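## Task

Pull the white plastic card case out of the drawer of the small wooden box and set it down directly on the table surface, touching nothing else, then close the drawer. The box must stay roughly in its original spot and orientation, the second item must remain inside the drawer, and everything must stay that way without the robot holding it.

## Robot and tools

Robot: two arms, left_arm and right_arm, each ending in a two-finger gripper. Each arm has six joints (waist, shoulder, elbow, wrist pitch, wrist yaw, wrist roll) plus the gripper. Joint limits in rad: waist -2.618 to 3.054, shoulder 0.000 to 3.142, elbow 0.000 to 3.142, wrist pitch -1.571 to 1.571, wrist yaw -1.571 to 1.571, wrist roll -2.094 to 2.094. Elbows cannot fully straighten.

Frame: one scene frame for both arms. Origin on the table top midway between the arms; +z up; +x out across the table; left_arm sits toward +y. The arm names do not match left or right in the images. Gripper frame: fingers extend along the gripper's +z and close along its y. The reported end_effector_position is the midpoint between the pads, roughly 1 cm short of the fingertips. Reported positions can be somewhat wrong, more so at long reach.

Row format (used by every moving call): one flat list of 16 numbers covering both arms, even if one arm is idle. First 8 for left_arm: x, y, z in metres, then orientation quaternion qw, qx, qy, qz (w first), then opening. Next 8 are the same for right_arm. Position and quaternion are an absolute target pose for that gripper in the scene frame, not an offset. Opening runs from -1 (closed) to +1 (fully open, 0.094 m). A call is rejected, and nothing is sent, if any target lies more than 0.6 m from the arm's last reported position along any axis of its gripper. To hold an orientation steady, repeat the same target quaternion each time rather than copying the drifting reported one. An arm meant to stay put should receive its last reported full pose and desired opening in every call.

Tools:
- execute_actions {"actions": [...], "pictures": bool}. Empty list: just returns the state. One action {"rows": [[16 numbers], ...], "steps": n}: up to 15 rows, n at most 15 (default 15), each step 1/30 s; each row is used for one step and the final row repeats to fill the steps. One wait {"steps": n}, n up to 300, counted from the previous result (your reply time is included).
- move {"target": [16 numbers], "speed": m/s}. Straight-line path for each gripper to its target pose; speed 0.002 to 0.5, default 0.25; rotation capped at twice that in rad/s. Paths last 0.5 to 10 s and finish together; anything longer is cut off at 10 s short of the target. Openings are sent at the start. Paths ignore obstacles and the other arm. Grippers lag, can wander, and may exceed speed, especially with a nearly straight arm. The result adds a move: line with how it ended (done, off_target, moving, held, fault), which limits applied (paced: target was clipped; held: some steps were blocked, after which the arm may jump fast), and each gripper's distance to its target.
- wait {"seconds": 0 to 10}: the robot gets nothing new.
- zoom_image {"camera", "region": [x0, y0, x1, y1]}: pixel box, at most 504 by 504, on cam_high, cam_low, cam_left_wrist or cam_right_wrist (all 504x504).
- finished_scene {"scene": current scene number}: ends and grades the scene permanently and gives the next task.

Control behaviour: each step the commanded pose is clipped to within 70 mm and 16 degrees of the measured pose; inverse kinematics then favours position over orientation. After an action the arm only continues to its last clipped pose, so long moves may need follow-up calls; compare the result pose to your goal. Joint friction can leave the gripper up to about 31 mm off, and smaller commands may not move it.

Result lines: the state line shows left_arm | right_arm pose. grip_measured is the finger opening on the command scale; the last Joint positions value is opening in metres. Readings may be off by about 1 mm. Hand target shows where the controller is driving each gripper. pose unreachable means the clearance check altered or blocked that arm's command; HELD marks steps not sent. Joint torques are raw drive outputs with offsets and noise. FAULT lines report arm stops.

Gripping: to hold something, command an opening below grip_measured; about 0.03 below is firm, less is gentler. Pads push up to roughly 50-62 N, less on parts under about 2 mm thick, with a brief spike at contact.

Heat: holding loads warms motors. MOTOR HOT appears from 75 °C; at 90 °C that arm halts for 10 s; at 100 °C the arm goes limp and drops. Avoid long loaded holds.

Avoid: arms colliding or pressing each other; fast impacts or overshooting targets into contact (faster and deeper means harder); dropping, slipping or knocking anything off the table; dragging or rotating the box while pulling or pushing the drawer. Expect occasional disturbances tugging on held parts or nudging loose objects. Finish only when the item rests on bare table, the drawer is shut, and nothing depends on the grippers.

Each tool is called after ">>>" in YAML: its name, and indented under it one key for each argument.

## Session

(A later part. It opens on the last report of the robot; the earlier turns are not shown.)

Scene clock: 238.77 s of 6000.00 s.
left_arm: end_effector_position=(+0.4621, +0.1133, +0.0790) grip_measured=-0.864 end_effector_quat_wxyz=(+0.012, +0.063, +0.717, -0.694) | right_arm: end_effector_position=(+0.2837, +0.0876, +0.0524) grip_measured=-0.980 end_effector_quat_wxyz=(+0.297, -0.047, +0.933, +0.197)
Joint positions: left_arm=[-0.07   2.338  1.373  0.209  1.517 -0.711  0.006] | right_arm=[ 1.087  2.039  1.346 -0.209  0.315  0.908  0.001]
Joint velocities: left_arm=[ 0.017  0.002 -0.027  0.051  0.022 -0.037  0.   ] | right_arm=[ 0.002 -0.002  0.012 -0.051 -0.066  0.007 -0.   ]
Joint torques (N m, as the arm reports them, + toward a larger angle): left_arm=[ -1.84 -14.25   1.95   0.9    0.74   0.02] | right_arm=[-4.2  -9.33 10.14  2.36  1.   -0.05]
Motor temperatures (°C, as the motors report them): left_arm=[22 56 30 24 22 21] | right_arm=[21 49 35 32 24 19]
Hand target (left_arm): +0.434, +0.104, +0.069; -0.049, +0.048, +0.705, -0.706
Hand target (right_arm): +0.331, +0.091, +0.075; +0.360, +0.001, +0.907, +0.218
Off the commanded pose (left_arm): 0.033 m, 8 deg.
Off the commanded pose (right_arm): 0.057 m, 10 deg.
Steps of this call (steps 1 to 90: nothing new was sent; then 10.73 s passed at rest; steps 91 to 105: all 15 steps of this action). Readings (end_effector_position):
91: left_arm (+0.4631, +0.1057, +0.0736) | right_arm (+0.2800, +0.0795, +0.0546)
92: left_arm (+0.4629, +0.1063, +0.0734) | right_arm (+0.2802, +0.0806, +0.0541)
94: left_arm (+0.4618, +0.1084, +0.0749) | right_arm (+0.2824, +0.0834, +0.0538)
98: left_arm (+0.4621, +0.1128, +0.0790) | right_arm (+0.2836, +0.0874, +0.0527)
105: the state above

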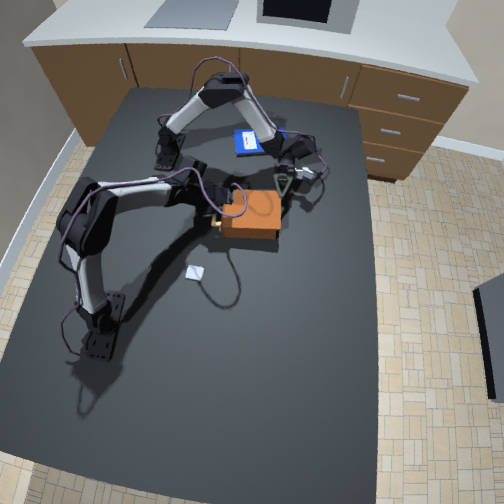

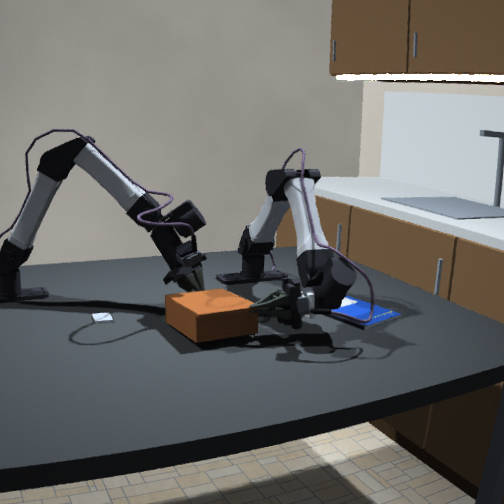

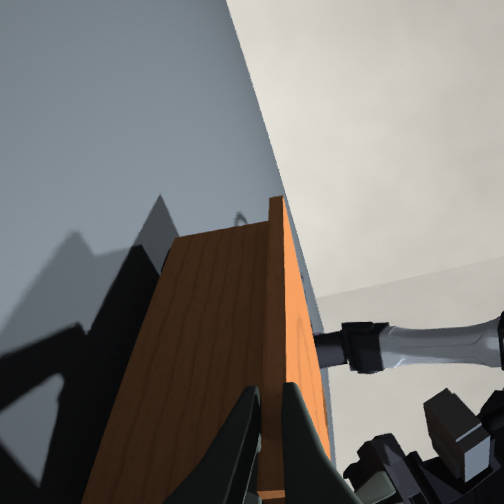

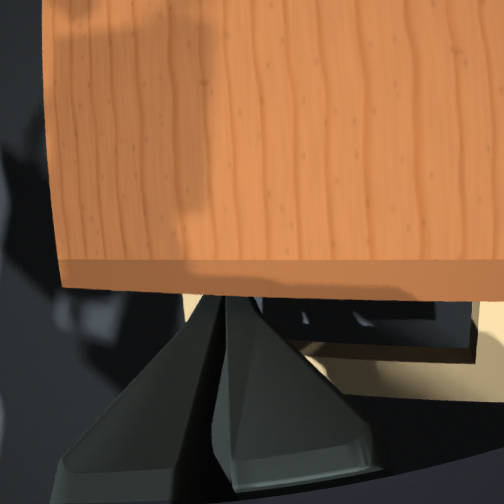

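Shut. Retract right, restore box, then nudge the front side +y.

>>> move:
  target: [0.462,0.10,0.069,-0.05,0.05,0.705,-0.705,-1, 0.25,0.06,0.12,0.36,0,0.9,0.22,-1]
  speed: 0.04

>>> move:
  target: [0.462,0.10,0.069,-0.05,0.05,0.705,-0.705,-1, 0.31,-0.08,0.12,0.2,0,0.9,0.38,-1]
  speed: 0.12

>>> move:
  target: [0.462,0.10,0.069,-0.05,0.05,0.705,-0.705,-1, 0.31,-0.07,0.045,0.2,0,0.9,0.38,-1]
  speed: 0.08

Scene clock: 249.13 s of 6000.00 s.
left_arm: end_effector_position=(+0.4660, +0.1100, +0.0689) grip_measured=-0.864 end_effector_quat_wxyz=(-0.030, +0.041, +0.711, -0.702) | right_arm: end_effector_position=(+0.2537, +0.0638, +0.1176) grip_measured=-0.980 end_effector_quat_wxyz=(+0.360, -0.001, +0.907, +0.221)
Joint positions: left_arm=[-0.076  2.401  1.425  0.214  1.551 -0.794  0.006] | right_arm=[ 1.18   1.809  1.214 -0.222  0.489  1.013  0.001]
Joint velocities: left_arm=[ 0.007  0.017 -0.022 -0.037  0.066 -0.051 -0.   ] | right_arm=[ 0.007 -0.017  0.002  0.022  0.081 -0.007 -0.001]
Joint torques (N m, as the arm reports them, + toward a larger angle): left_arm=[ -1.48 -13.46   8.85   1.23   0.47  -0.04] | right_arm=[  0.16 -11.87   5.32   1.32   0.37   0.07]
Motor temperatures (°C, as the motors report them): left_arm=[22 55 30 24 22 21] | right_arm=[21 49 36 34 24 19]
Hand target (left_arm): +0.462, +0.100, +0.069; -0.049, +0.049, +0.705, -0.706
Hand target (right_arm): +0.250, +0.059, +0.119; +0.362, +0.000, +0.906, +0.220
Off the commanded pose (left_arm): 0.011 m, 3 deg.
Off the commanded pose (right_arm): 0.006 m, 0 deg.
After step 90, 4.83 s passed at rest.
move: off_target (left_arm)

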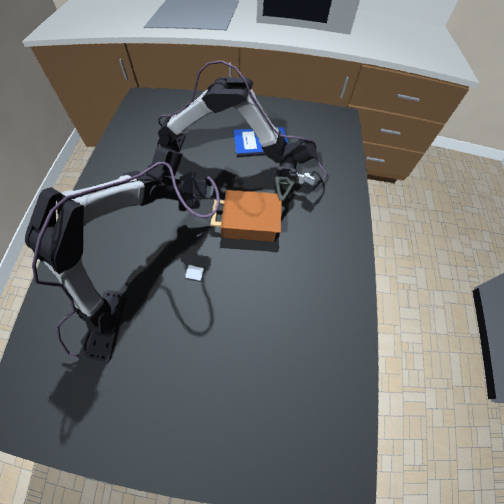

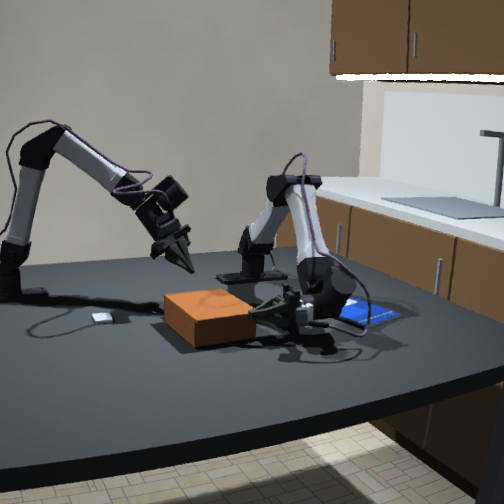

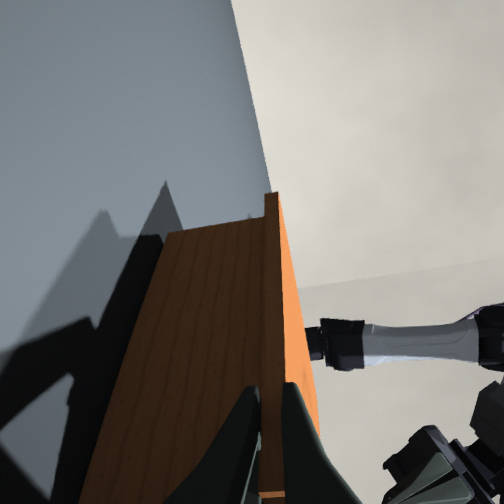

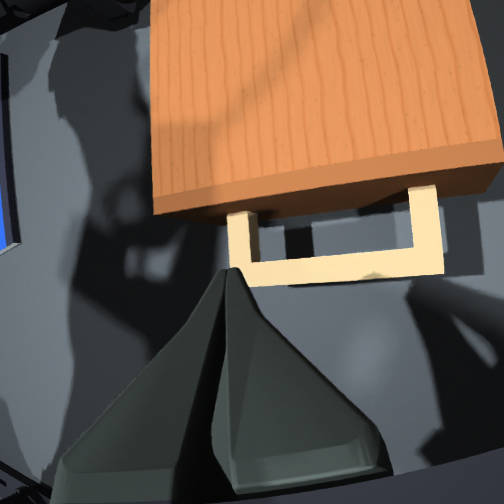

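Scene clock: 251.60 s of 6000.00 s.
left_arm: end_effector_position=(+0.4660, +0.1100, +0.0689) grip_measured=-0.864 end_effector_quat_wxyz=(-0.030, +0.041, +0.711, -0.702) | right_arm: end_effector_position=(+0.3155, -0.0764, +0.1200) grip_measured=-0.980 end_effector_quat_wxyz=(+0.205, +0.002, +0.902, +0.381)
Joint positions: left_arm=[-0.076  2.401  1.425  0.214  1.551 -0.794  0.006] | right_arm=[ 0.547  1.494  0.849 -0.094 -0.379  0.752  0.001]
Joint velocities: left_arm=[ 0.017 -0.002 -0.007 -0.037 -0.037 -0.007 -0.001] | right_arm=[ 0.002  0.002 -0.002 -0.022  0.051 -0.007  0.   ]
Joint torques (N m, as the arm reports them, + toward a larger angle): left_arm=[ -1.48 -13.43   8.77   1.24   0.48  -0.08] | right_arm=[-0.79 -8.56  5.52  1.54 -0.13 -0.07]
Motor temperatures (°C, as the motors report them): left_arm=[22 55 30 24 22 21] | right_arm=[21 48 36 34 24 19]
Hand target (left_arm): +0.462, +0.100, +0.069; -0.049, +0.049, +0.705, -0.706
Hand target (right_arm): +0.312, -0.080, +0.120; +0.205, -0.001, +0.901, +0.382
Off the commanded pose (left_arm): 0.011 m, 3 deg.
Off the commanded pose (right_arm): 0.007 m, 1 deg.
move: off_target (left_arm)

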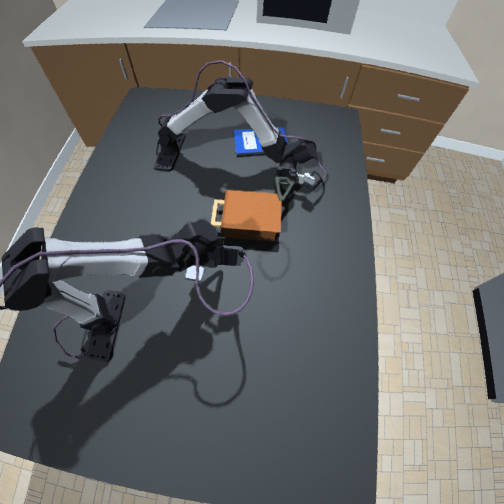

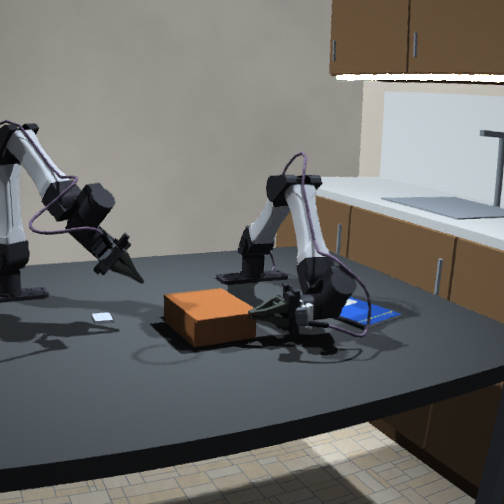

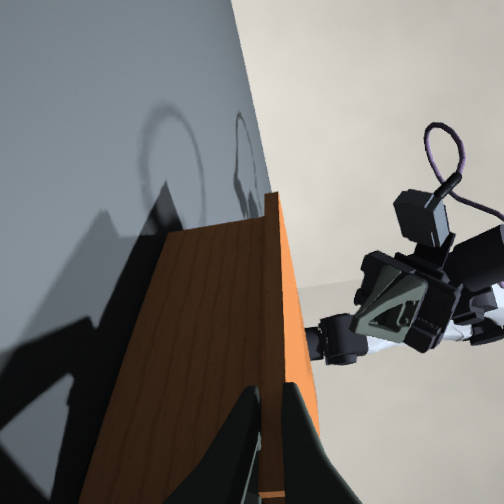

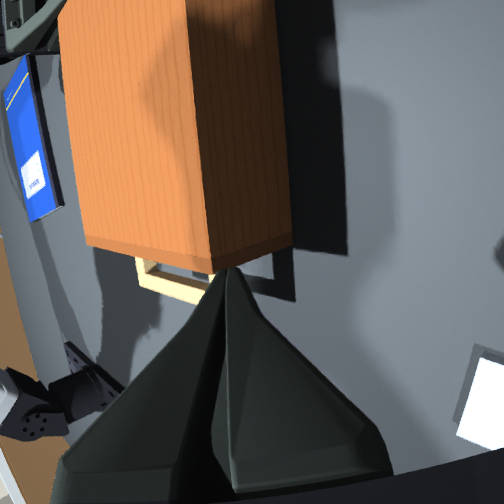

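Scene clock: 253.17 s of 6000.00 s.
left_arm: end_effector_position=(+0.4660, +0.1100, +0.0689) grip_measured=-0.864 end_effector_quat_wxyz=(-0.030, +0.041, +0.711, -0.702) | right_arm: end_effector_position=(+0.3155, -0.0692, +0.0507) grip_measured=-0.980 end_effector_quat_wxyz=(+0.203, -0.001, +0.901, +0.383)
Joint positions: left_arm=[-0.076  2.401  1.425  0.214  1.551 -0.794  0.006] | right_arm=[ 0.563  1.677  0.706  0.236 -0.375  0.763  0.001]
Joint velocities: left_arm=[-0.007  0.012 -0.007 -0.022 -0.037  0.007 -0.001] | right_arm=[-0.007  0.007  0.017 -0.037 -0.007 -0.022 -0.   ]
Joint torques (N m, as the arm reports them, + toward a larger angle): left_arm=[ -1.46 -13.45   8.77   1.23   0.48  -0.09] | right_arm=[ 0.23 -7.25  4.62  1.64  0.01  0.05]
Motor temperatures (°C, as the motors report them): left_arm=[22 55 30 24 22 21] | right_arm=[21 48 36 34 24 19]
Hand target (left_arm): +0.462, +0.100, +0.069; -0.049, +0.049, +0.705, -0.706
Hand target (right_arm): +0.311, -0.069, +0.045; +0.200, +0.000, +0.903, +0.381
Off the commanded pose (left_arm): 0.011 m, 3 deg.
Off the commanded pose (right_arm): 0.008 m, 0 deg.
move: off_target (left_arm)

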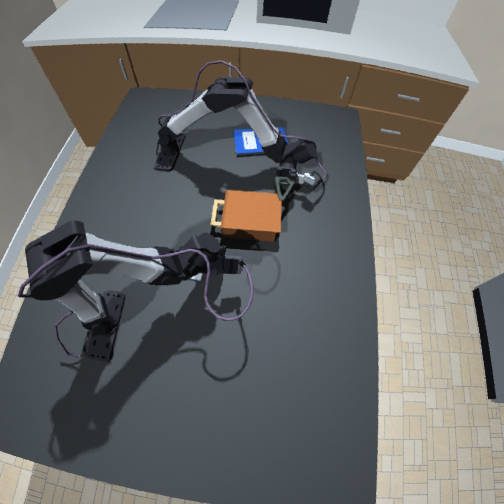

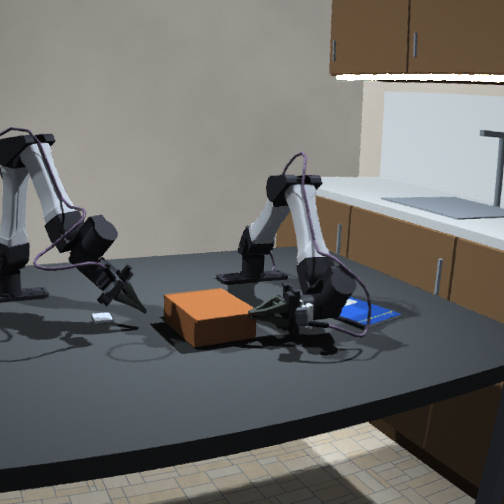

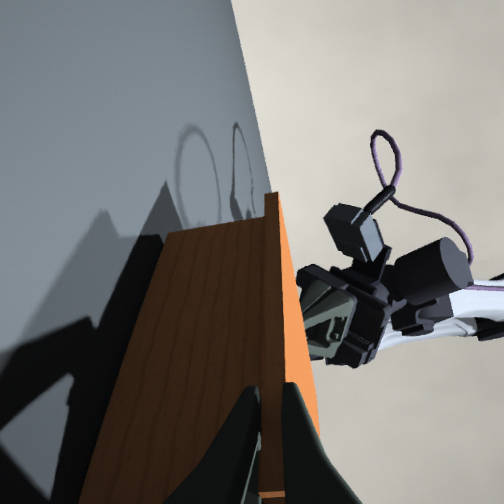

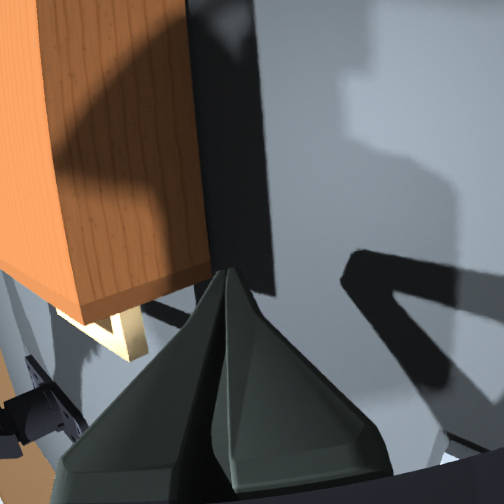

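>>> move:
  target: [0.466,0.11,0.069,-0.05,0.05,0.705,-0.705,-0.2,0.30,-0.09,0.14,0.2,0,0.9,0.38,-1]
  speed: 0.1

>>> move:
  target: [0.468,0.20,0.072,-0.05,0.05,0.705,-0.705,-0.2,0.30,-0.09,0.14,0.2,0,0.9,0.38,-1]
  speed: 0.06

Scene clock: 273.43 s of 6000.00 s.
left_arm: end_effector_position=(+0.4652, +0.1101, +0.0696) grip_measured=-0.202 end_effector_quat_wxyz=(-0.032, +0.042, +0.709, -0.703) | right_arm: end_effector_position=(+0.2920, -0.0929, +0.1236) grip_measured=-0.980 end_effector_quat_wxyz=(+0.185, +0.005, +0.911, +0.370)
Joint positions: left_arm=[-0.076  2.401  1.425  0.213  1.557 -0.794  0.037] | right_arm=[ 0.54   1.394  0.815 -0.213 -0.39   0.745  0.001]
Joint velocities: left_arm=[-0.002 -0.007  0.002  0.095  0.051  0.037 -0.   ] | right_arm=[-0.007  0.002  0.012 -0.095 -0.081 -0.037  0.001]
Joint torques (N m, as the arm reports them, + toward a larger angle): left_arm=[  0.1  -12.98   9.3    1.17   0.53  -0.01] | right_arm=[-0.93 -7.39  9.3   1.43 -0.13 -0.08]
Motor temperatures (°C, as the motors report them): left_arm=[22 54 32 25 22 21] | right_arm=[20 44 34 34 23 19]
Hand target (left_arm): +0.466, +0.110, +0.069; -0.044, +0.044, +0.702, -0.709
Hand target (right_arm): +0.298, -0.091, +0.140; +0.201, -0.000, +0.903, +0.381
Off the commanded pose (left_arm): 0.001 m, 2 deg.
Off the commanded pose (right_arm): 0.018 m, 2 deg.
joint sent to its limit (left arm) — the command would take joint 5 (wrist yaw) past its upper limit, so that joint was sent only as far as its limit.
After step 90, 15.70 s passed at rest.
move: off_target (right_arm)

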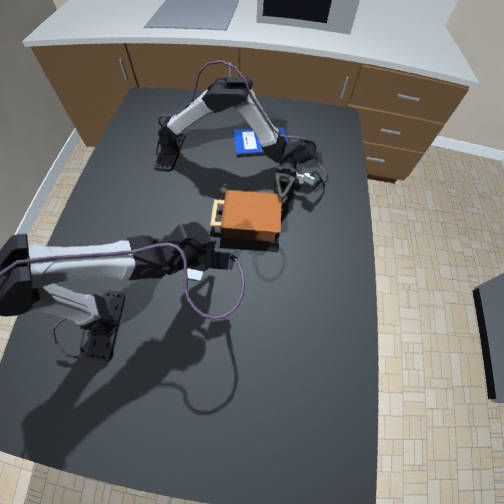

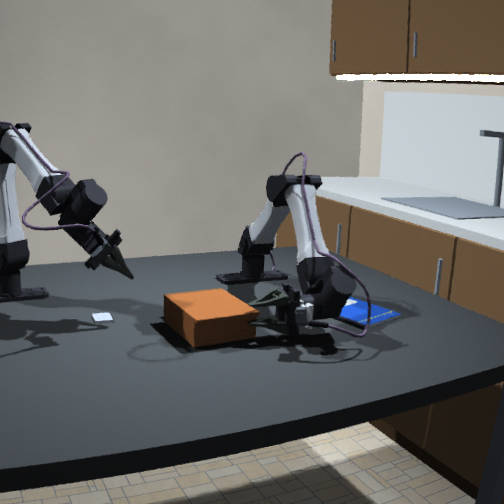

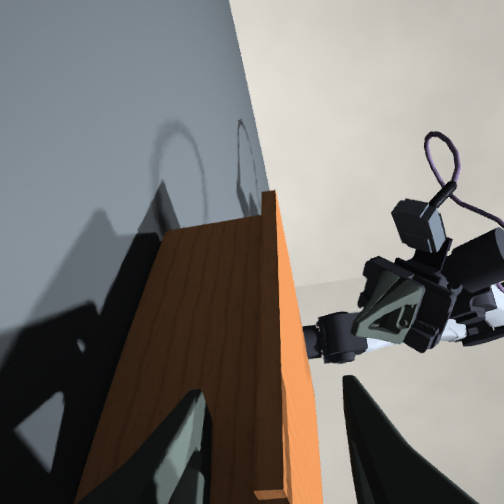

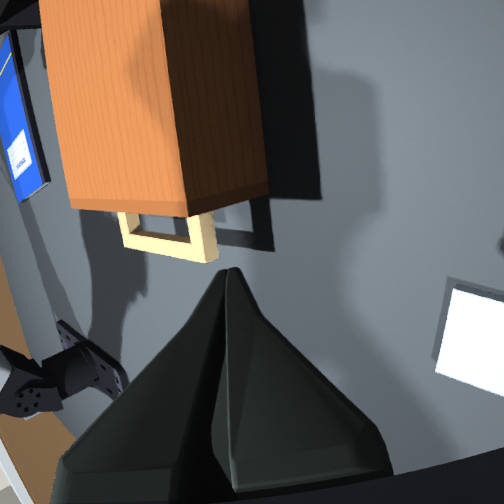

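Scene clock: 275.27 s of 6000.00 s.
left_arm: end_effector_position=(+0.4745, +0.1952, +0.0739) grip_measured=-0.202 end_effector_quat_wxyz=(+0.029, -0.021, +0.705, -0.709) | right_arm: end_effector_position=(+0.2920, -0.0929, +0.1236) grip_measured=-0.980 end_effector_quat_wxyz=(+0.185, +0.005, +0.911, +0.370)
Joint positions: left_arm=[ 0.116  2.335  1.314  0.205  1.579 -0.744  0.037] | right_arm=[ 0.54   1.394  0.815 -0.213 -0.39   0.745  0.001]
Joint velocities: left_arm=[ 0.017  0.007 -0.002  0.022 -0.007 -0.022 -0.   ] | right_arm=[-0.017 -0.007 -0.012  0.022  0.066  0.007  0.001]
Joint torques (N m, as the arm reports them, + toward a larger angle): left_arm=[  0.72 -14.96   4.19   1.23   0.35   0.12] | right_arm=[-0.94 -6.92  9.54  1.44 -0.14 -0.08]
Motor temperatures (°C, as the motors report them): left_arm=[22 54 31 25 22 21] | right_arm=[20 44 34 34 23 19]
Hand target (left_arm): +0.469, +0.198, +0.072; +0.027, -0.027, +0.703, -0.710
Hand target (right_arm): +0.299, -0.090, +0.140; +0.201, -0.000, +0.903, +0.381
Off the commanded pose (left_arm): 0.008 m, 12 deg.
Off the commanded pose (right_arm): 0.018 m, 2 deg.
joint sent to its limit (left arm) — the command would take joint 5 (wrist yaw) past its upper limit, so that joint was sent only as far as its limit.
move: off_target (left_arm, right_arm)

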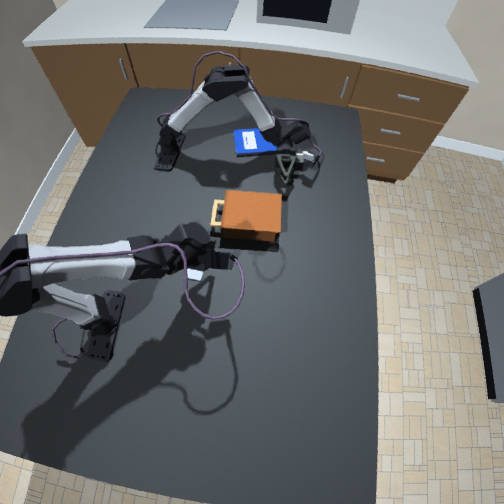

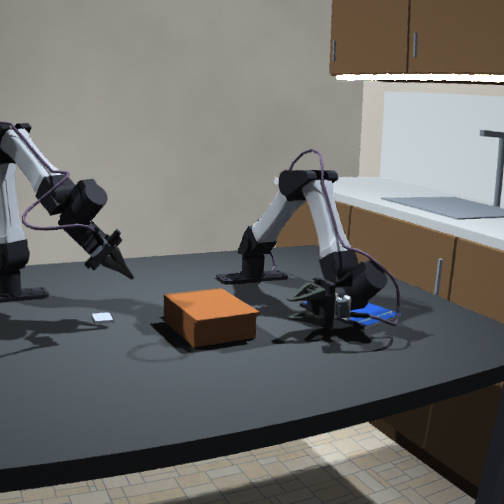

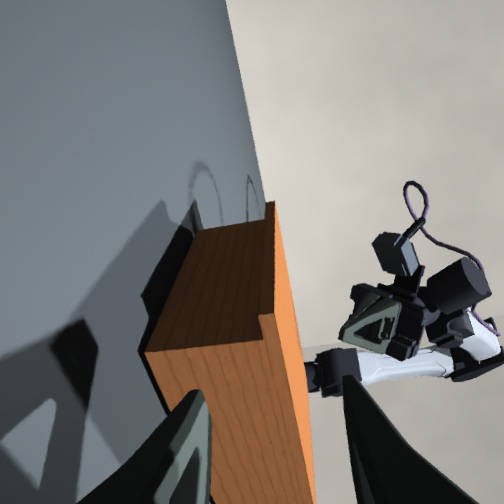

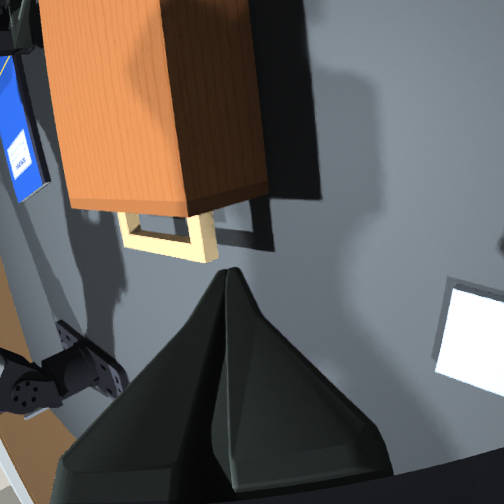

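>>> finished_scene:
  scene: 2

The scene is finished: the task was done.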